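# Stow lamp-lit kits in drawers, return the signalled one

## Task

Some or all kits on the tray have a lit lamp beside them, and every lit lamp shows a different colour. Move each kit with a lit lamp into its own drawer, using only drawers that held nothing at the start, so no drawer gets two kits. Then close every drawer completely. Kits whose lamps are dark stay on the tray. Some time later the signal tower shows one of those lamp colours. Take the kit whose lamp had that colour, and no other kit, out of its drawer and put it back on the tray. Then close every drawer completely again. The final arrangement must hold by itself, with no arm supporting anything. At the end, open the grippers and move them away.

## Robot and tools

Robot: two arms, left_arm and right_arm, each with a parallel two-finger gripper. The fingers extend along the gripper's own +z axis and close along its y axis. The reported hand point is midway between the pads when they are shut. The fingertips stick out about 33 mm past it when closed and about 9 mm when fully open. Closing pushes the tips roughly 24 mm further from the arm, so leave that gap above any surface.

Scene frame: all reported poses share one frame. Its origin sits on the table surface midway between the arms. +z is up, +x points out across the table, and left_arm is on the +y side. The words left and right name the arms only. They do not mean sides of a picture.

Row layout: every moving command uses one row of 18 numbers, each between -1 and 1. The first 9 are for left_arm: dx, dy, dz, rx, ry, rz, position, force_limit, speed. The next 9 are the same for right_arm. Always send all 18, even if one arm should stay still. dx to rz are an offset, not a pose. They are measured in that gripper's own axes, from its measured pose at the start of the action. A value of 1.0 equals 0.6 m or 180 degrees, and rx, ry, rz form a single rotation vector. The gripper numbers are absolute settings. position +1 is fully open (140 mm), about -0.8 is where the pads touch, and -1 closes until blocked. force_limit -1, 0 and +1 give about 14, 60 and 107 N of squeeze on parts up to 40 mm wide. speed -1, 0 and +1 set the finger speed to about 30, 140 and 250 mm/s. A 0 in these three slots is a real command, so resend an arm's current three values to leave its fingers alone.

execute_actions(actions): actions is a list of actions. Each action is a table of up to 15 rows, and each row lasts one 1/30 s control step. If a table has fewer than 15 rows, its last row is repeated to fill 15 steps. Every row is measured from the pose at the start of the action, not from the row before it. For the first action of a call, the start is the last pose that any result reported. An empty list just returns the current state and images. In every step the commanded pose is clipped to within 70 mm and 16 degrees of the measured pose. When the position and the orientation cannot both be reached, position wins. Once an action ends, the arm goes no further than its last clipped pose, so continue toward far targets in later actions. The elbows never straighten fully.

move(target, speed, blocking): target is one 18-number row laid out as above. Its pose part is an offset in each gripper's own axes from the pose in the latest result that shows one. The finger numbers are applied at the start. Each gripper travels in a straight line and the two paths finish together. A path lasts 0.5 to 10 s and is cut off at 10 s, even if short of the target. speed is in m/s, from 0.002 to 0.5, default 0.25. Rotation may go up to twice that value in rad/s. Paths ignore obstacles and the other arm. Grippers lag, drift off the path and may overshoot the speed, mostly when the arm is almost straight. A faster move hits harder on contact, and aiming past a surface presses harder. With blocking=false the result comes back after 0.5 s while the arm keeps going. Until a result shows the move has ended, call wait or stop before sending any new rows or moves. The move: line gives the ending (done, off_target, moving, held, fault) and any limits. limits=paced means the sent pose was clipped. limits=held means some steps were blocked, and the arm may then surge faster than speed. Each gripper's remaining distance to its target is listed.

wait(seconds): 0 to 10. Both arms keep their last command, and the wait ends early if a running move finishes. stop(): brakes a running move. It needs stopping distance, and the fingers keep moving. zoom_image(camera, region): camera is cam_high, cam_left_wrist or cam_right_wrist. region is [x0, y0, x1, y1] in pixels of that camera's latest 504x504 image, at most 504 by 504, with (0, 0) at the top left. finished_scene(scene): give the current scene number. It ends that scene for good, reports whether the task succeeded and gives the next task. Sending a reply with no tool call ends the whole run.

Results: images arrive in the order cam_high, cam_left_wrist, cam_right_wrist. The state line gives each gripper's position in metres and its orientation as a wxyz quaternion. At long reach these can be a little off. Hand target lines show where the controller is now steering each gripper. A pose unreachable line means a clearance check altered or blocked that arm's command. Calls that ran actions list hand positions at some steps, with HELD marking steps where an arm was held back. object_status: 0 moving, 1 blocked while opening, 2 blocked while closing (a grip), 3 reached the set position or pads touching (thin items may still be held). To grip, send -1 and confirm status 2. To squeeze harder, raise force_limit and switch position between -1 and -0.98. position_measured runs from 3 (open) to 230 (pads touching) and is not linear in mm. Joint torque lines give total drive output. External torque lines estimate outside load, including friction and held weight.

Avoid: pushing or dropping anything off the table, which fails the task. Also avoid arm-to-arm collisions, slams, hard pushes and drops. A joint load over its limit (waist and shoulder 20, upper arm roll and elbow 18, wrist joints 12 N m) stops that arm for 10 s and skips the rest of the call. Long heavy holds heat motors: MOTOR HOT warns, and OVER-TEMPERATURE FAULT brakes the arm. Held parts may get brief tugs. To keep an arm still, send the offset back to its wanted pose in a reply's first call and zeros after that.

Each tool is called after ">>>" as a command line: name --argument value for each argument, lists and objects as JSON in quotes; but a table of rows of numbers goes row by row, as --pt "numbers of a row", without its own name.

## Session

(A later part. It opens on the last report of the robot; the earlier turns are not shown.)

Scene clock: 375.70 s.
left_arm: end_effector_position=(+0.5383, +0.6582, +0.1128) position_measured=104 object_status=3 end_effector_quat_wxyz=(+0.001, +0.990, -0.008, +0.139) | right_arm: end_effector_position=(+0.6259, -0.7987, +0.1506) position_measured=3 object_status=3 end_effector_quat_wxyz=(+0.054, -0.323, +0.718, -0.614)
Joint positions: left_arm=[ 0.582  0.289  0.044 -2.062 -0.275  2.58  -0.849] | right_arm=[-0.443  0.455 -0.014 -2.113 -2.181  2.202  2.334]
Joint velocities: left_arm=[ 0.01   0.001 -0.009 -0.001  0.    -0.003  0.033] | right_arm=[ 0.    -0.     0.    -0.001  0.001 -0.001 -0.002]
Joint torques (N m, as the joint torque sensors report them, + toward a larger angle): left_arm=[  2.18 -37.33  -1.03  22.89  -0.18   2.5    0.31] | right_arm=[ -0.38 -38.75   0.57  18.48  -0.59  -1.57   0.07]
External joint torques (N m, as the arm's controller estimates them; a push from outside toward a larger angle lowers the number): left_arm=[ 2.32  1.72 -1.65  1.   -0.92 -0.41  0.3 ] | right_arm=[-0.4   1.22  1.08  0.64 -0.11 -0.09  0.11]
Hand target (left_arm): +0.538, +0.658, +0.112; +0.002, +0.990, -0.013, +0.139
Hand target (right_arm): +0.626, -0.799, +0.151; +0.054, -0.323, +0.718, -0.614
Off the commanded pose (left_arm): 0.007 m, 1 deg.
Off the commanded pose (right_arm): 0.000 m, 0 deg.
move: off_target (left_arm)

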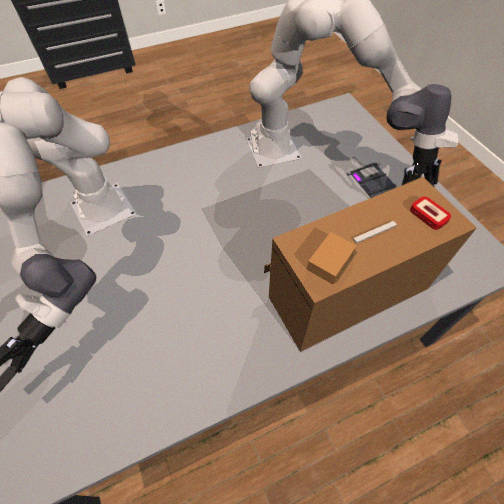

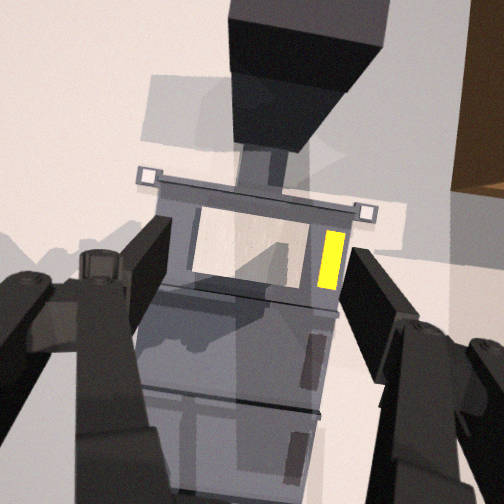

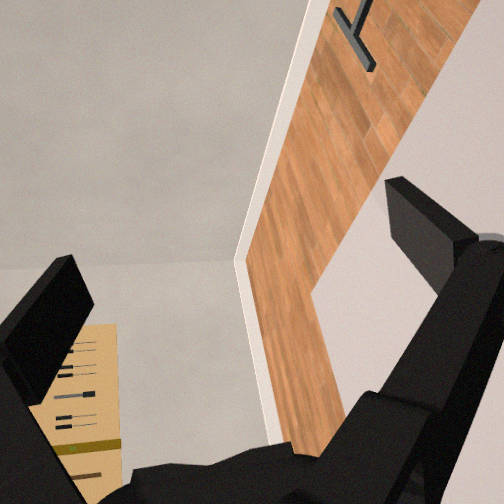

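>>> move --target '[-0.032,-0.003,0.112,0,0,0,0.2,0,0,0,0,0,0,0,0,1,0,0]' --speed 0.1

>>> move --target '[0,0,0,0,0,0,-1,0,0,0,0,0,0,0,0,1,0,0]'

>>> move --target '[0.05,0,-0.3,0,0,0,-1,0,0,0,0,0,0,0,0,1,0,0]'

>>> move --target '[-0.12,0.55,-0.04,0,0,0,-1,0,0,0,0,0,0,0,0,1,0,0]'

Scene clock: 380.60 s.
left_arm: end_effector_position=(+0.5390, +0.6579, +0.0425) position_measured=104 object_status=3 end_effector_quat_wxyz=(+0.003, +0.990, -0.007, +0.138) | right_arm: end_effector_position=(+0.6259, -0.7987, +0.1506) position_measured=3 object_status=3 end_effector_quat_wxyz=(+0.054, -0.323, +0.718, -0.614)
Joint positions: left_arm=[ 0.613  0.421  0.002 -2.069 -0.33   2.713 -0.792] | right_arm=[-0.443  0.455 -0.014 -2.113 -2.181  2.202  2.334]
Joint velocities: left_arm=[ 0.008 -0.001 -0.008 -0.     0.     0.013  0.011] | right_arm=[ 0.002 -0.     0.001 -0.     0.001 -0.001 -0.001]
Joint torques (N m, as the joint torque sensors report them, + toward a larger angle): left_arm=[  2.51 -39.67  -0.89  19.97  -0.15   3.26   0.26] | right_arm=[ -0.43 -38.56   0.44  18.44  -0.59  -1.59   0.06]
External joint torques (N m, as the arm's controller estimates them; a push from outside toward a larger angle lowers the number): left_arm=[ 2.54  1.8  -1.43 -0.29 -0.89  0.36  0.25] | right_arm=[-0.52  1.43  0.89  0.57 -0.11 -0.11  0.1 ]
Hand target (left_arm): +0.540, +0.659, +0.043; +0.003, +0.990, -0.008, +0.140
Hand target (right_arm): +0.626, -0.799, +0.151; +0.054, -0.323, +0.718, -0.614
Off the commanded pose (left_arm): 0.002 m, 0 deg.
Off the commanded pose (right_arm): 0.000 m, 0 deg.
move: done

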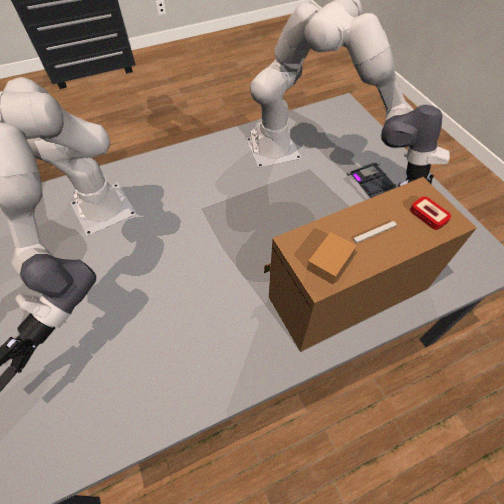

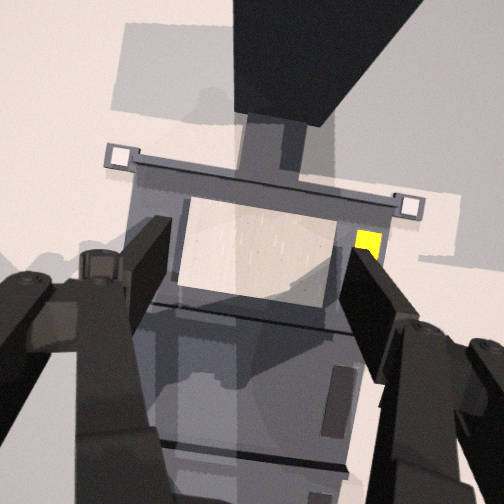

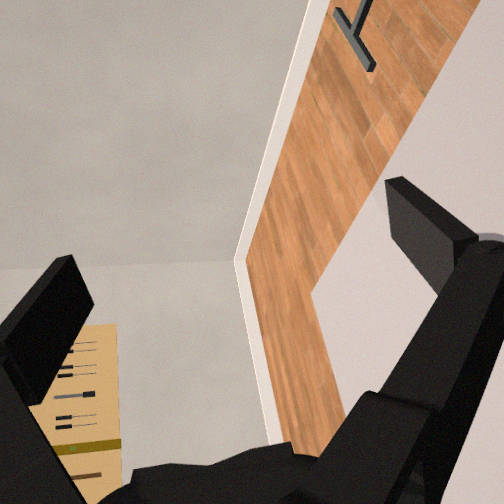

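Scene clock: 381.10 s.
left_arm: end_effector_position=(+0.5394, +0.6581, +0.0433) position_measured=136 object_status=2 end_effector_quat_wxyz=(+0.003, +0.990, -0.007, +0.139) | right_arm: end_effector_position=(+0.6259, -0.7987, +0.1506) position_measured=3 object_status=3 end_effector_quat_wxyz=(+0.054, -0.323, +0.718, -0.614)
Joint positions: left_arm=[ 0.613  0.42   0.002 -2.069 -0.33   2.713 -0.792] | right_arm=[-0.443  0.455 -0.014 -2.113 -2.181  2.202  2.334]
Joint velocities: left_arm=[ 0.    -0.001  0.001 -0.    -0.001 -0.     0.001] | right_arm=[-0.    -0.001  0.    -0.     0.001 -0.     0.   ]
Joint torques (N m, as the joint torque sensors report them, + toward a larger angle): left_arm=[  0.43 -39.23   0.21  19.13   0.6    2.89   0.18] | right_arm=[ -0.53 -38.53   0.59  18.37  -0.6   -1.58   0.08]
External joint torques (N m, as the arm's controller estimates them; a push from outside toward a larger angle lowers the number): left_arm=[ 0.44  2.14 -0.34 -1.07 -0.14  0.    0.17] | right_arm=[-0.49  1.54  1.16  0.48 -0.12 -0.09  0.12]
Hand target (left_arm): +0.539, +0.658, +0.043; +0.003, +0.990, -0.007, +0.138
Hand target (right_arm): +0.626, -0.799, +0.151; +0.054, -0.323, +0.718, -0.614
Off the commanded pose (left_arm): 0.001 m, 0 deg.
Off the commanded pose (right_arm): 0.000 m, 0 deg.
move: done

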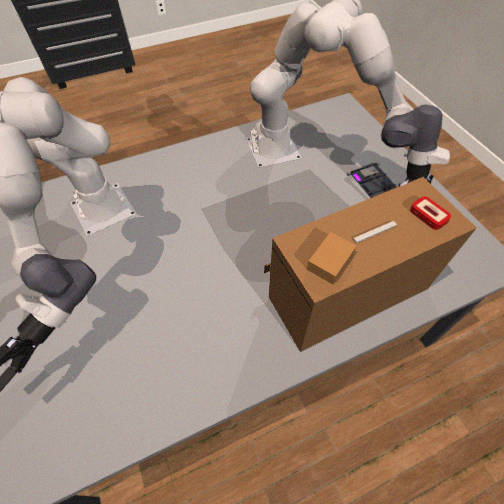

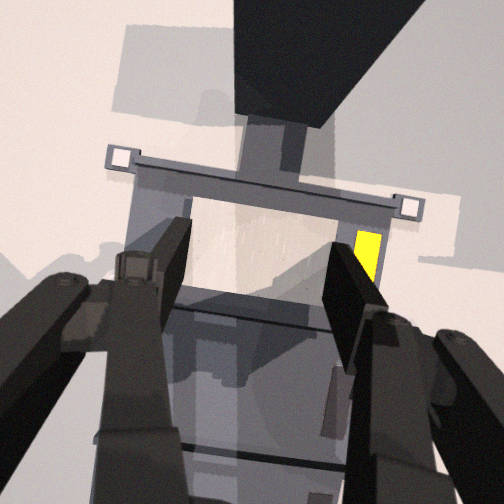

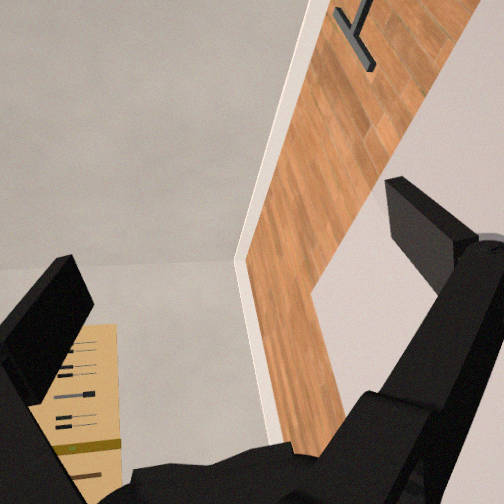

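Scene clock: 382.57 s.
left_arm: end_effector_position=(+0.5166, +0.6603, +0.2254) position_measured=136 object_status=2 end_effector_quat_wxyz=(-0.001, +0.990, -0.009, +0.138) | right_arm: end_effector_position=(+0.6259, -0.7987, +0.1506) position_measured=3 object_status=3 end_effector_quat_wxyz=(+0.054, -0.323, +0.718, -0.614)
Joint positions: left_arm=[ 0.603  0.088  0.055 -2.026 -0.199  2.345 -0.908] | right_arm=[-0.443  0.455 -0.014 -2.113 -2.181  2.202  2.334]
Joint velocities: left_arm=[ 0.001  0.001  0.     0.001  0.001 -0.011 -0.016] | right_arm=[-0.     0.001 -0.001  0.    -0.    -0.    -0.   ]
Joint torques (N m, as the joint torque sensors report them, + toward a larger angle): left_arm=[  0.93 -33.29   0.42  24.55   1.65   2.71  -0.16] | right_arm=[ -0.31 -38.57   0.75  18.53  -0.6   -1.55   0.05]
External joint torques (N m, as the arm's controller estimates them; a push from outside toward a larger angle lowers the number): left_arm=[ 0.88  1.46  0.13  0.44  0.93 -0.26 -0.16] | right_arm=[-0.26  1.33  1.33  0.7  -0.12 -0.06  0.09]
Hand target (left_arm): +0.516, +0.661, +0.225; -0.001, +0.991, -0.005, +0.136
Hand target (right_arm): +0.626, -0.799, +0.151; +0.054, -0.323, +0.718, -0.614
Off the commanded pose (left_arm): 0.003 m, 1 deg.
Off the commanded pose (right_arm): 0.000 m, 0 deg.
move: done

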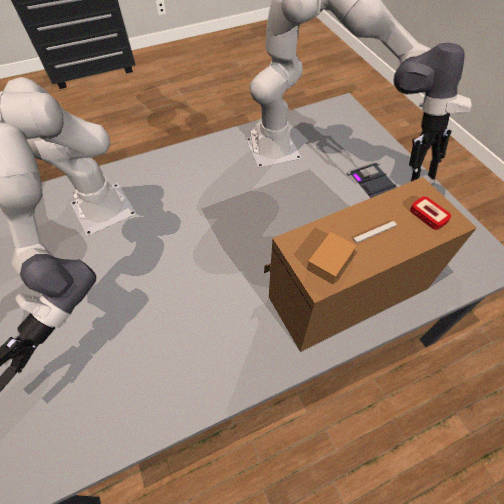

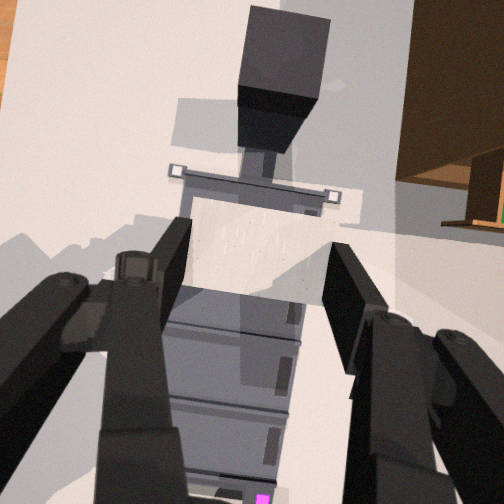

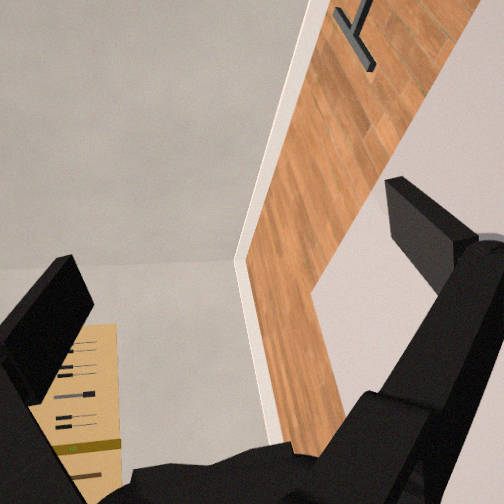

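Scene clock: 384.83 s.
left_arm: end_effector_position=(+0.4374, +0.3302, +0.2287) position_measured=136 object_status=2 end_effector_quat_wxyz=(-0.006, +0.990, -0.017, +0.140) | right_arm: end_effector_position=(+0.6259, -0.7987, +0.1506) position_measured=3 object_status=3 end_effector_quat_wxyz=(+0.054, -0.323, +0.718, -0.614)
Joint positions: left_arm=[ 0.485 -0.424 -0.432 -2.545 -0.224  2.427 -1.459] | right_arm=[-0.443  0.455 -0.014 -2.113 -2.181  2.202  2.334]
Joint velocities: left_arm=[ 0.001  0.001  0.    -0.001 -0.001 -0.    -0.03 ] | right_arm=[-0.     0.     0.    -0.001 -0.     0.     0.   ]
Joint torques (N m, as the joint torque sensors report them, + toward a larger angle): left_arm=[  1.5  -17.08   2.92  22.87  -0.34   2.85  -0.14] | right_arm=[ -0.47 -38.56   0.76  18.39  -0.6   -1.6    0.04]
External joint torques (N m, as the arm's controller estimates them; a push from outside toward a larger angle lowers the number): left_arm=[ 1.47 -1.98 -1.29 -0.49 -1.08 -0.23 -0.14] | right_arm=[-0.46  1.25  1.3   0.63 -0.12 -0.13  0.08]
Hand target (left_arm): +0.437, +0.330, +0.229; -0.004, +0.990, -0.009, +0.139
Hand target (right_arm): +0.626, -0.799, +0.151; +0.054, -0.323, +0.718, -0.614
Off the commanded pose (left_arm): 0.003 m, 1 deg.
Off the commanded pose (right_arm): 0.000 m, 0 deg.
move: done

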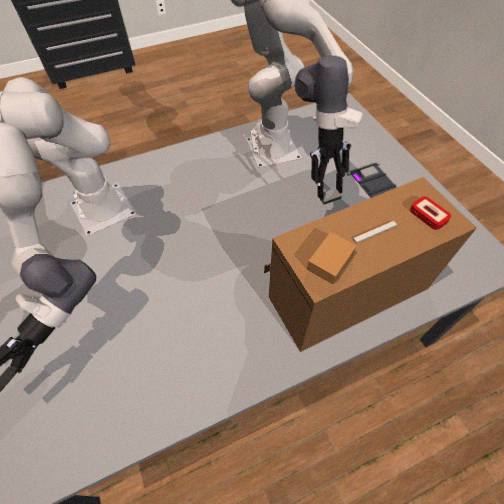

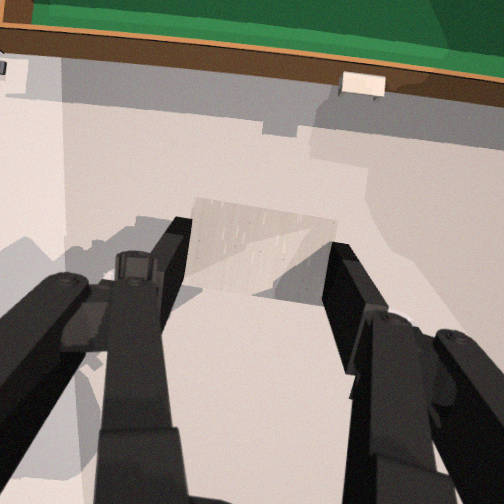

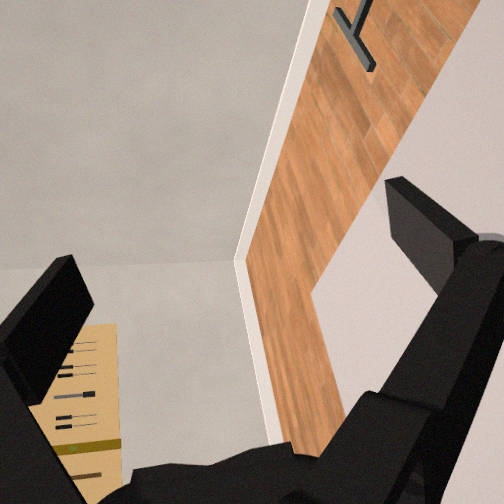

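>>> move --target '[-0.146,-0.12,0.28,0,0,0,-1,0,0,0,0,0,0,0,0,1,0,0]'

>>> move --target '[-0.005,0,0.018,0,0,0,-1,0,0,0,0,0,0,0,0,1,0,0]' --speed 0.03

Scene clock: 391.03 s.
left_arm: end_effector_position=(+0.4052, +0.4003, +0.0425) position_measured=136 object_status=2 end_effector_quat_wxyz=(+0.001, +0.990, -0.012, +0.139) | right_arm: end_effector_position=(+0.6259, -0.7987, +0.1506) position_measured=3 object_status=3 end_effector_quat_wxyz=(+0.054, -0.323, +0.718, -0.614)
Joint positions: left_arm=[ 0.521 -0.034 -0.353 -2.793 -0.252  3.036 -1.267] | right_arm=[-0.443  0.455 -0.014 -2.113 -2.181  2.202  2.334]
Joint velocities: left_arm=[-0.016  0.001  0.012 -0.001 -0.044  0.015  0.063] | right_arm=[ 0.     0.001  0.     0.     0.    -0.     0.001]
Joint torques (N m, as the joint torque sensors report them, + toward a larger angle): left_arm=[ -0.61 -21.42  -0.11  15.11  -0.53   3.53   0.21] | right_arm=[ -0.34 -38.62   0.31  18.26  -0.58  -1.58   0.06]
External joint torques (N m, as the arm's controller estimates them; a push from outside toward a larger angle lowers the number): left_arm=[-0.68  0.42 -0.39 -1.   -1.03  0.47  0.21] | right_arm=[-0.4   1.25  0.78  0.44 -0.1  -0.1   0.1 ]
Hand target (left_arm): +0.405, +0.401, +0.042; +0.000, +0.990, -0.019, +0.141
Hand target (right_arm): +0.626, -0.799, +0.151; +0.054, -0.323, +0.718, -0.614
Off the commanded pose (left_arm): 0.007 m, 1 deg.
Off the commanded pose (right_arm): 0.000 m, 0 deg.
move: off_target (left_arm)

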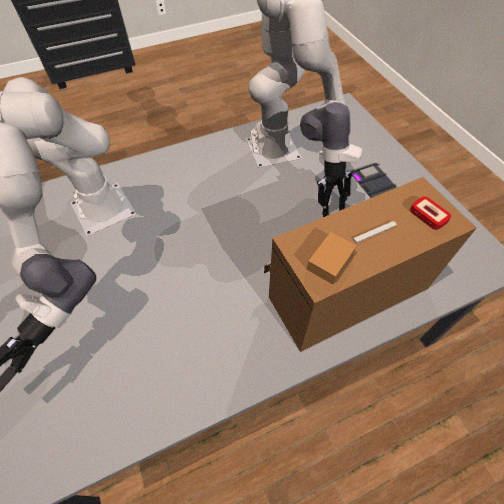

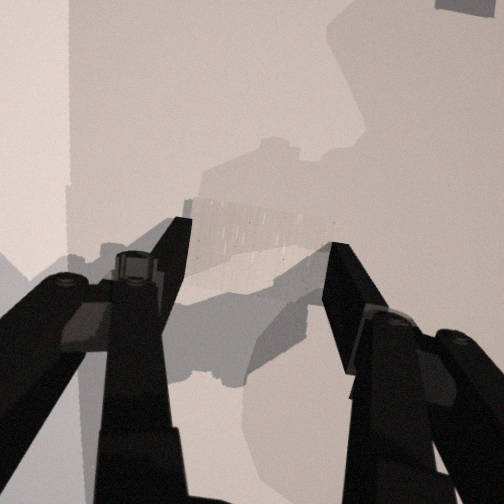

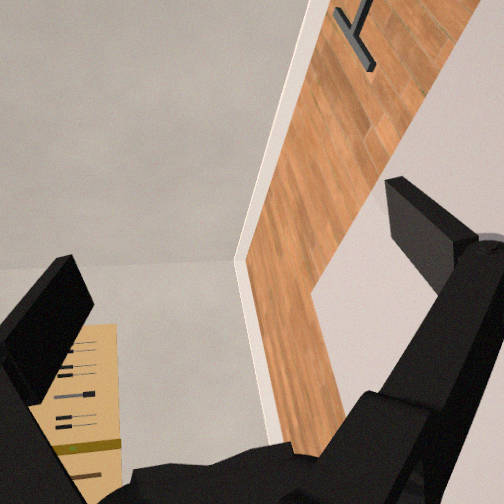

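Scene clock: 391.77 s.
left_arm: end_effector_position=(+0.4133, +0.4005, +0.0401) position_measured=136 object_status=2 end_effector_quat_wxyz=(-0.001, +0.989, -0.015, +0.150) | right_arm: end_effector_position=(+0.6259, -0.7987, +0.1506) position_measured=3 object_status=3 end_effector_quat_wxyz=(+0.054, -0.323, +0.718, -0.614)
Joint positions: left_arm=[ 0.521 -0.006 -0.353 -2.787 -0.238  3.08  -1.272] | right_arm=[-0.443  0.455 -0.014 -2.113 -2.181  2.202  2.334]
Joint velocities: left_arm=[ 0.     0.008  0.    -0.001  0.015  0.019 -0.013] | right_arm=[-0.001  0.    -0.     0.     0.001  0.    -0.001]
Joint torques (N m, as the joint torque sensors report them, + toward a larger angle): left_arm=[  2.49 -13.98   0.49  13.02   1.48   1.98   0.  ] | right_arm=[ -0.64 -38.59   0.65  18.38  -0.58  -1.6    0.06]
External joint torques (N m, as the arm's controller estimates them; a push from outside toward a larger angle lowers the number): left_arm=[ 2.51  8.61  0.46 -2.82  0.99 -1.14 -0.01] | right_arm=[-0.52  1.31  1.29  0.56 -0.1  -0.11  0.1 ]
Hand target (left_arm): +0.405, +0.400, +0.031; +0.002, +0.990, -0.012, +0.139
Hand target (right_arm): +0.626, -0.799, +0.151; +0.054, -0.323, +0.718, -0.614
Off the commanded pose (left_arm): 0.012 m, 1 deg.
Off the commanded pose (right_arm): 0.000 m, 0 deg.
move: off_target (left_arm)

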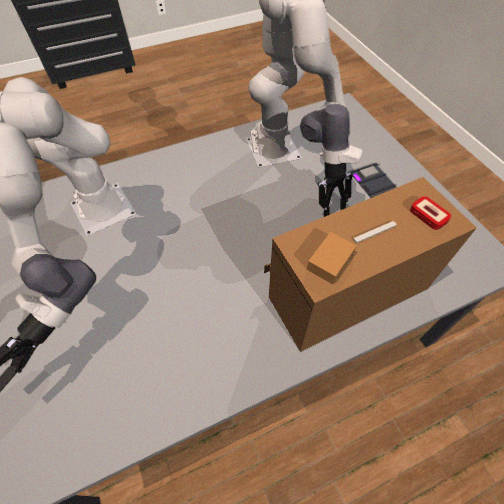

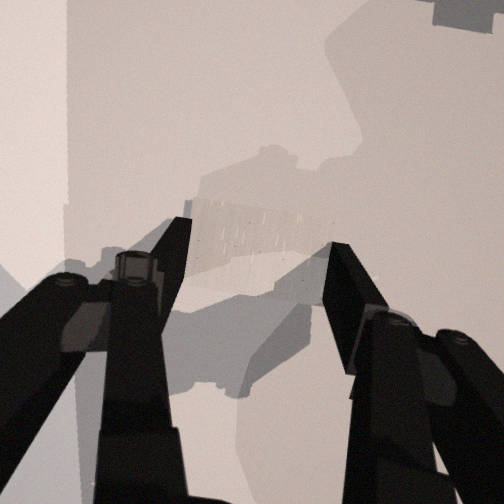

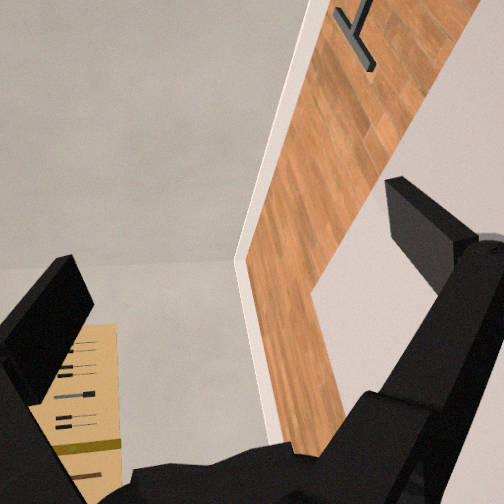

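>>> move --target '[0,0,0,0,0,0,0.2,0,0,0,0,0,0,0,0,1,0,0]'

>>> move --target '[0.05,0,-0.16,0,0,0,0.2,0,0,0,0,0,0,0,0,1,0,0]'

>>> move --target '[0.14,0.214,0.04,0,0.054,0.008,-0.2,0,0,0,0,0,0,0,0,1,0,0]'

Scene clock: 394.43 s.
left_arm: end_effector_position=(+0.4140, +0.4006, +0.0406) position_measured=104 object_status=3 end_effector_quat_wxyz=(-0.001, +0.988, -0.014, +0.151) | right_arm: end_effector_position=(+0.6259, -0.7987, +0.1506) position_measured=3 object_status=3 end_effector_quat_wxyz=(+0.054, -0.323, +0.718, -0.614)
Joint positions: left_arm=[ 0.521 -0.006 -0.353 -2.787 -0.236  3.083 -1.275] | right_arm=[-0.443  0.455 -0.014 -2.113 -2.181  2.202  2.334]
Joint velocities: left_arm=[ 0.001  0.     0.002  0.001 -0.001  0.    -0.001] | right_arm=[ 0.001  0.     0.     0.001  0.     0.    -0.001]
Joint torques (N m, as the joint torque sensors report them, + toward a larger angle): left_arm=[  0.31 -21.4    0.04  15.85   0.11   2.74   0.23] | right_arm=[ -0.44 -38.49   0.53  18.37  -0.57  -1.6    0.04]
External joint torques (N m, as the arm's controller estimates them; a push from outside toward a larger angle lowers the number): left_arm=[ 0.27  1.1  -0.04 -0.03 -0.38 -0.38  0.22] | right_arm=[-0.53  1.53  0.99  0.46 -0.09 -0.12  0.08]
Hand target (left_arm): +0.413, +0.400, +0.040; -0.001, +0.989, -0.015, +0.150
Hand target (right_arm): +0.626, -0.799, +0.151; +0.054, -0.323, +0.718, -0.614
Off the commanded pose (left_arm): 0.001 m, 0 deg.
Off the commanded pose (right_arm): 0.000 m, 0 deg.
move: done

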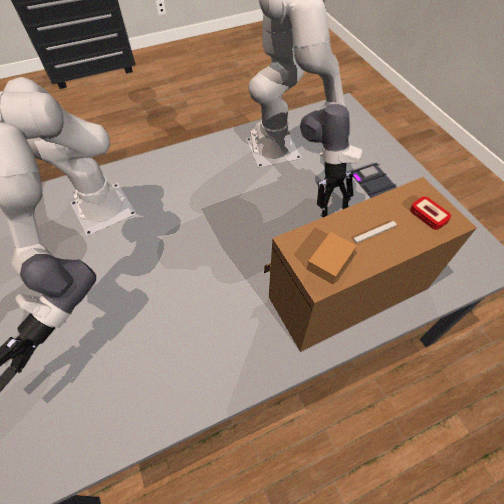

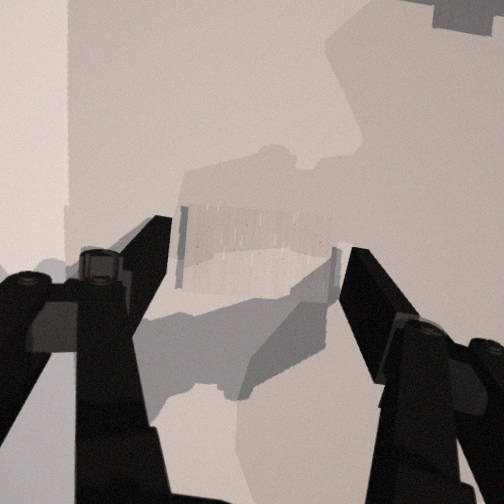

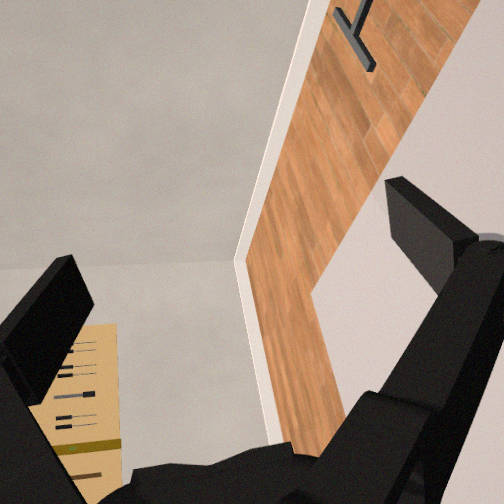

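Scene clock: 395.67 s.
left_arm: end_effector_position=(+0.4119, +0.4029, +0.1407) position_measured=104 object_status=3 end_effector_quat_wxyz=(-0.007, +0.989, -0.012, +0.150) | right_arm: end_effector_position=(+0.6259, -0.7987, +0.1506) position_measured=3 object_status=3 end_effector_quat_wxyz=(+0.054, -0.323, +0.718, -0.614)
Joint positions: left_arm=[ 0.498 -0.332 -0.32  -2.753 -0.267  2.726 -1.273] | right_arm=[-0.443  0.455 -0.014 -2.113 -2.181  2.202  2.334]
Joint velocities: left_arm=[-0.     0.001  0.001  0.001  0.001 -0.012  0.   ] | right_arm=[ 0.    -0.001 -0.    -0.001  0.    -0.    -0.002]
Joint torques (N m, as the joint torque sensors report them, + toward a larger angle): left_arm=[ -0.4  -17.16   2.06  22.37   0.36   2.65   0.19] | right_arm=[ -0.37 -38.57   0.66  18.47  -0.56  -1.59   0.06]
External joint torques (N m, as the arm's controller estimates them; a push from outside toward a larger angle lowers the number): left_arm=[-0.4  -0.55  0.08  1.43 -0.3  -0.46  0.18] | right_arm=[-0.35  1.43  1.22  0.58 -0.08 -0.1   0.1 ]
Hand target (left_arm): +0.412, +0.402, +0.142; -0.006, +0.989, -0.013, +0.150
Hand target (right_arm): +0.626, -0.799, +0.151; +0.054, -0.323, +0.718, -0.614
Off the commanded pose (left_arm): 0.004 m, 1 deg.
Off the commanded pose (right_arm): 0.000 m, 0 deg.
move: off_target (left_arm)

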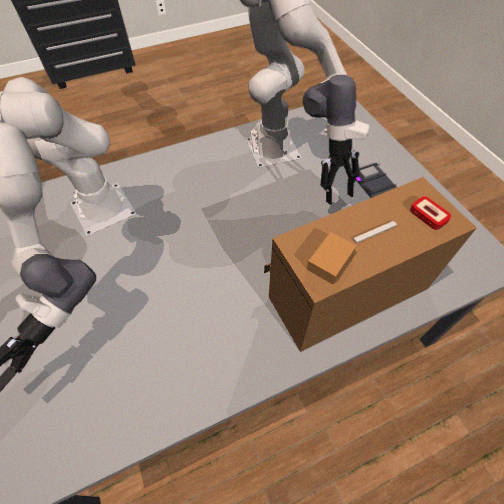

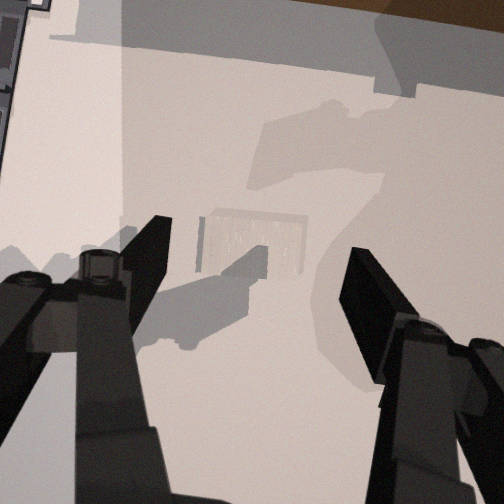

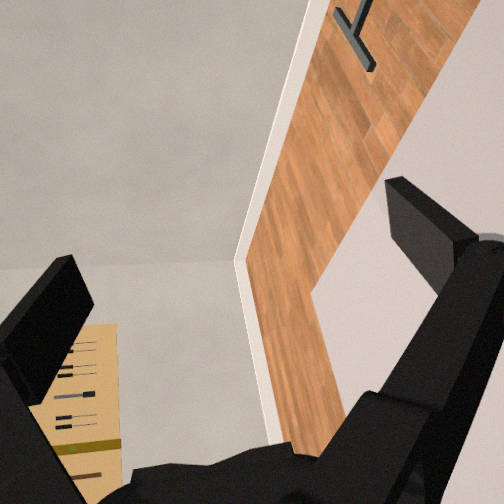

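Scene clock: 397.57 s.
left_arm: end_effector_position=(+0.4961, +0.2697, +0.1408) position_measured=154 object_status=3 end_effector_quat_wxyz=(-0.004, +0.972, -0.031, +0.234) | right_arm: end_effector_position=(+0.6259, -0.7987, +0.1506) position_measured=3 object_status=3 end_effector_quat_wxyz=(+0.054, -0.323, +0.718, -0.614)
Joint positions: left_arm=[ 0.793 -0.143 -0.88  -2.63  -0.045  3.    -1.708] | right_arm=[-0.443  0.455 -0.014 -2.113 -2.181  2.202  2.334]
Joint velocities: left_arm=[ 0.036 -0.006 -0.039  0.     0.001 -0.    -0.035] | right_arm=[ 0.001 -0.001 -0.    -0.001 -0.     0.001  0.   ]
Joint torques (N m, as the joint torque sensors report them, + toward a larger angle): left_arm=[  1.86 -17.25   1.38  20.6    0.75   3.14  -0.23] | right_arm=[ -0.51 -38.48   0.56  18.43  -0.61  -1.56   0.06]
External joint torques (N m, as the arm's controller estimates them; a push from outside toward a larger angle lowers the number): left_arm=[ 1.8  -2.25 -1.5   0.64  0.45 -0.18 -0.24] | right_arm=[-0.68  1.52  0.94  0.55 -0.13 -0.1   0.1 ]
Hand target (left_arm): +0.497, +0.270, +0.142; -0.004, +0.972, -0.025, +0.235
Hand target (right_arm): +0.626, -0.799, +0.151; +0.054, -0.323, +0.718, -0.614
Off the commanded pose (left_arm): 0.003 m, 1 deg.
Off the commanded pose (right_arm): 0.000 m, 0 deg.
move: done

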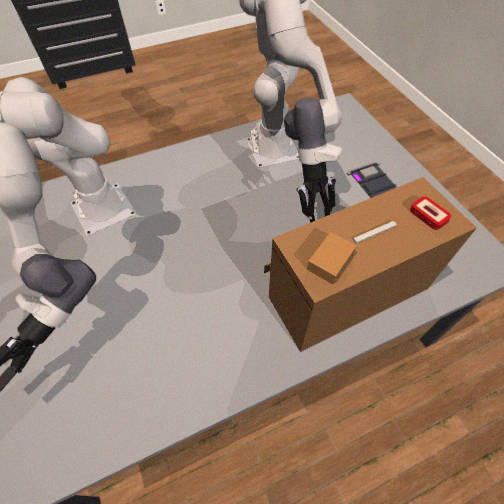

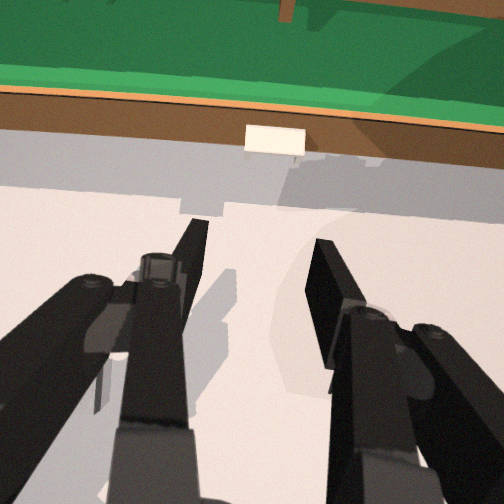

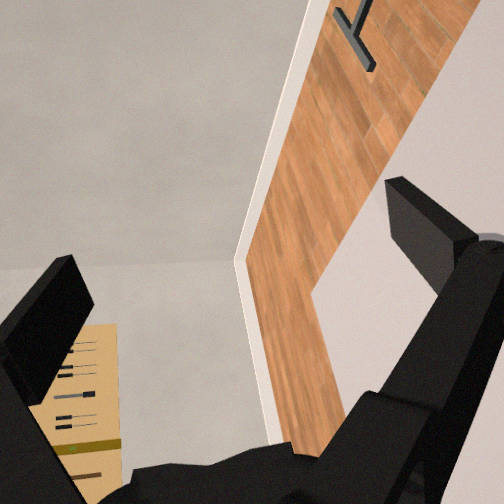

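>>> move --target '[0.043,0.004,0.058,0,0,-0.014,-0.2,0,0,0,0,0,0,0,0,1,0,0]' --speed 0.1

Scene clock: 401.37 s.
left_arm: end_effector_position=(+0.5348, +0.2689, +0.1210) position_measured=154 object_status=3 end_effector_quat_wxyz=(-0.001, +0.972, -0.017, +0.234) | right_arm: end_effector_position=(+0.6259, -0.7987, +0.1506) position_measured=3 object_status=3 end_effector_quat_wxyz=(+0.054, -0.323, +0.718, -0.614)
Joint positions: left_arm=[ 0.721  0.08  -0.701 -2.479  0.616  2.983 -2.224] | right_arm=[-0.443  0.455 -0.014 -2.113 -2.181  2.202  2.334]
Joint velocities: left_arm=[-0.027 -0.     0.028  0.003  0.045 -0.001 -0.081] | right_arm=[ 0.002  0.001  0.001  0.001 -0.001  0.    -0.003]
Joint torques (N m, as the joint torque sensors report them, + toward a larger angle): left_arm=[ -1.81 -24.1   -1.73  21.2    0.83   2.78  -0.16] | right_arm=[ -0.43 -38.42   0.43  18.22  -0.6   -1.57   0.06]
External joint torques (N m, as the arm's controller estimates them; a push from outside toward a larger angle lowers the number): left_arm=[-1.77 -0.66 -0.18  0.95  0.99 -0.32 -0.17] | right_arm=[-0.57  1.47  0.84  0.38 -0.12 -0.1   0.1 ]
Hand target (left_arm): +0.536, +0.269, +0.122; -0.001, +0.972, -0.008, +0.235
Hand target (right_arm): +0.626, -0.799, +0.151; +0.054, -0.323, +0.718, -0.614
Off the commanded pose (left_arm): 0.003 m, 1 deg.
Off the commanded pose (right_arm): 0.000 m, 0 deg.
move: done

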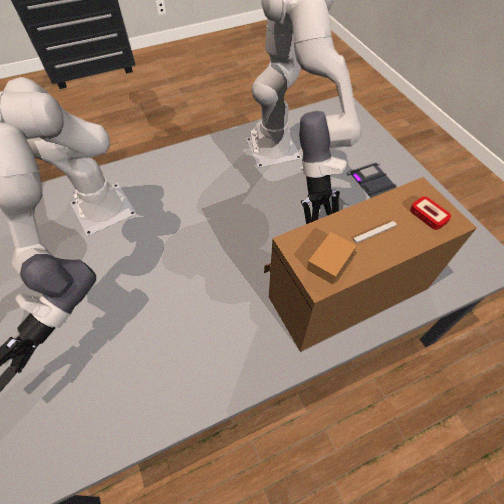

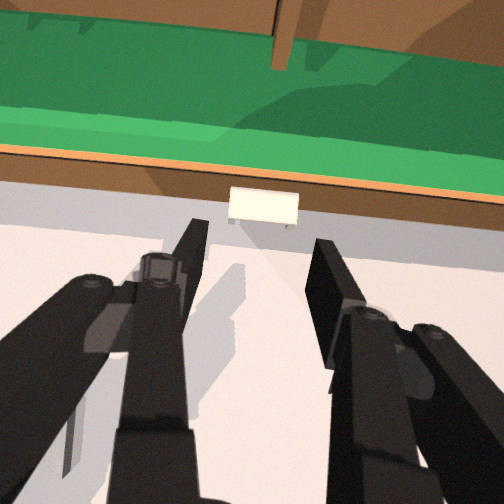

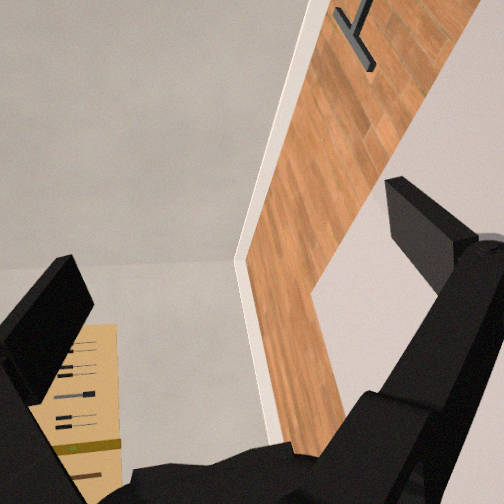

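>>> move --target '[0.017,0,0.009,0,0,0,-0.2,0,0,0,0,0,0,0,0,1,0,0]' --speed 0.06

>>> move --target '[0,0,0,0,0,0,-1,0,0,0,0,0,0,0,0,1,0,0]'

Scene clock: 403.20 s.
left_arm: end_effector_position=(+0.5453, +0.2687, +0.1206) position_measured=154 object_status=3 end_effector_quat_wxyz=(-0.000, +0.972, -0.016, +0.234) | right_arm: end_effector_position=(+0.6259, -0.7987, +0.1506) position_measured=3 object_status=3 end_effector_quat_wxyz=(+0.054, -0.323, +0.718, -0.614)
Joint positions: left_arm=[ 0.714  0.115 -0.69  -2.441  0.655  2.966 -2.248] | right_arm=[-0.443  0.455 -0.014 -2.113 -2.181  2.202  2.334]
Joint velocities: left_arm=[-0.005  0.003  0.     0.006  0.019 -0.012 -0.005] | right_arm=[-0.001 -0.     0.    -0.    -0.001 -0.    -0.   ]
Joint torques (N m, as the joint torque sensors report them, + toward a larger angle): left_arm=[ -1.34 -23.18  -1.44  21.17   0.88   2.84  -0.02] | right_arm=[ -0.34 -38.61   0.47  18.39  -0.57  -1.56   0.08]
External joint torques (N m, as the arm's controller estimates them; a push from outside toward a larger angle lowers the number): left_arm=[-1.37  1.52  0.7   0.92  1.04 -0.23 -0.03] | right_arm=[-0.31  1.35  1.02  0.55 -0.09 -0.07  0.12]
Hand target (left_arm): +0.546, +0.269, +0.121; -0.001, +0.972, -0.017, +0.234
Hand target (right_arm): +0.626, -0.799, +0.151; +0.054, -0.323, +0.718, -0.614
Off the commanded pose (left_arm): 0.001 m, 0 deg.
Off the commanded pose (right_arm): 0.000 m, 0 deg.
move: done

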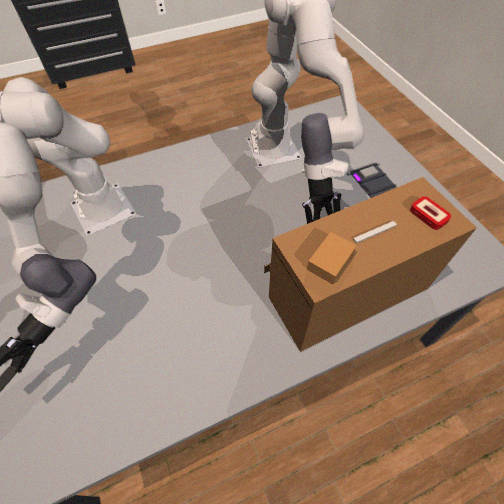

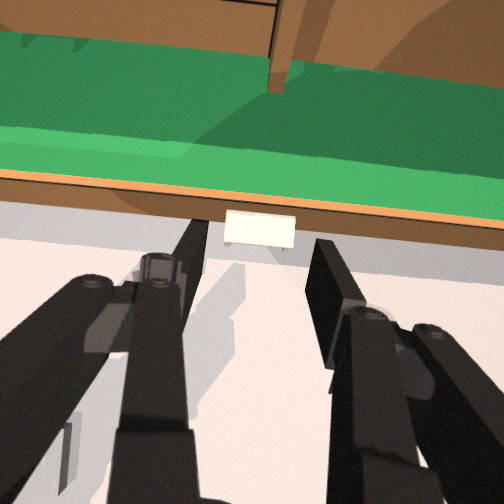

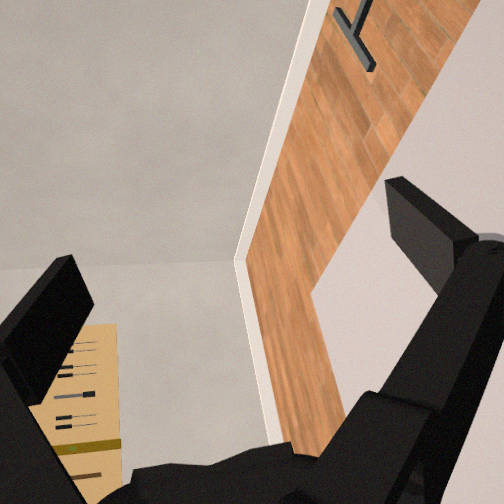

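Scene clock: 403.70 s.
left_arm: end_effector_position=(+0.5455, +0.2713, +0.1207) position_measured=193 object_status=2 end_effector_quat_wxyz=(-0.002, +0.972, -0.015, +0.234) | right_arm: end_effector_position=(+0.6259, -0.7987, +0.1506) position_measured=3 object_status=3 end_effector_quat_wxyz=(+0.054, -0.323, +0.718, -0.614)
Joint positions: left_arm=[ 0.716  0.113 -0.688 -2.441  0.655  2.964 -2.249] | right_arm=[-0.443  0.455 -0.014 -2.113 -2.181  2.202  2.334]
Joint velocities: left_arm=[-0.001 -0.001  0.001 -0.     0.001  0.    -0.002] | right_arm=[-0.     0.     0.    -0.001  0.001 -0.     0.002]
Joint torques (N m, as the joint torque sensors report them, + toward a larger angle): left_arm=[ -0.65 -23.66  -3.19  20.25  -0.29   3.3    0.17] | right_arm=[ -0.26 -38.47   0.64  18.4   -0.59  -1.58   0.1 ]
External joint torques (N m, as the arm's controller estimates them; a push from outside toward a larger angle lowers the number): left_arm=[-0.68  1.08 -1.08 -0.07 -0.14  0.23  0.16] | right_arm=[-0.25  1.5   1.18  0.56 -0.11 -0.1   0.14]
Hand target (left_arm): +0.545, +0.269, +0.121; -0.000, +0.972, -0.016, +0.234
Hand target (right_arm): +0.626, -0.799, +0.151; +0.054, -0.323, +0.718, -0.614
Off the commanded pose (left_arm): 0.003 m, 0 deg.
Off the commanded pose (right_arm): 0.000 m, 0 deg.
move: done

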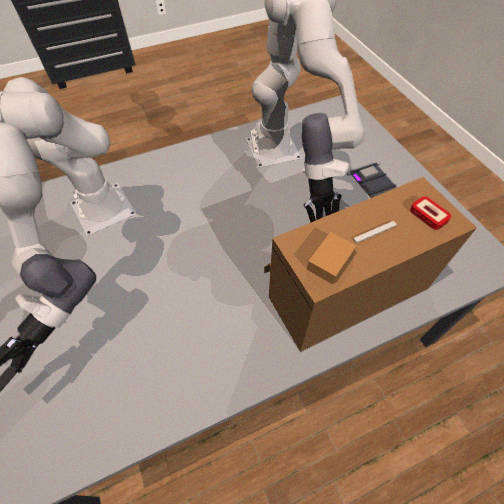

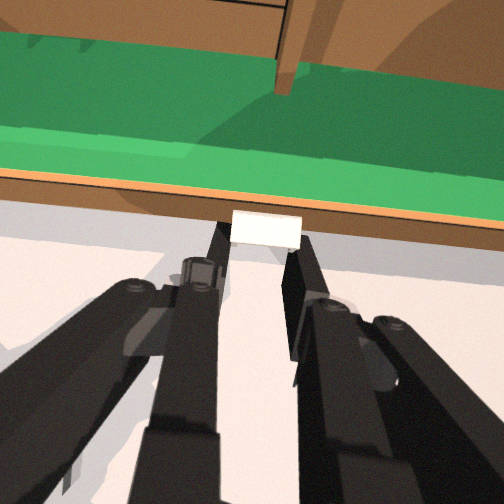

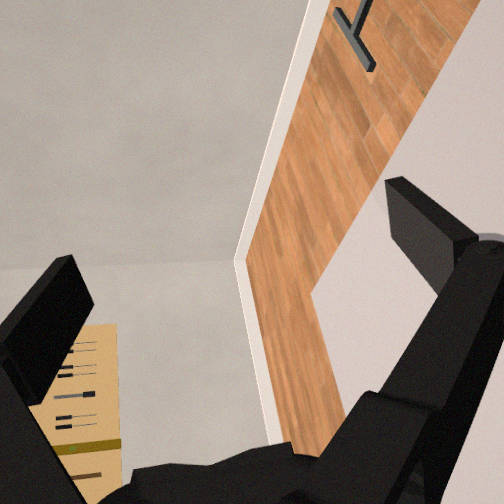

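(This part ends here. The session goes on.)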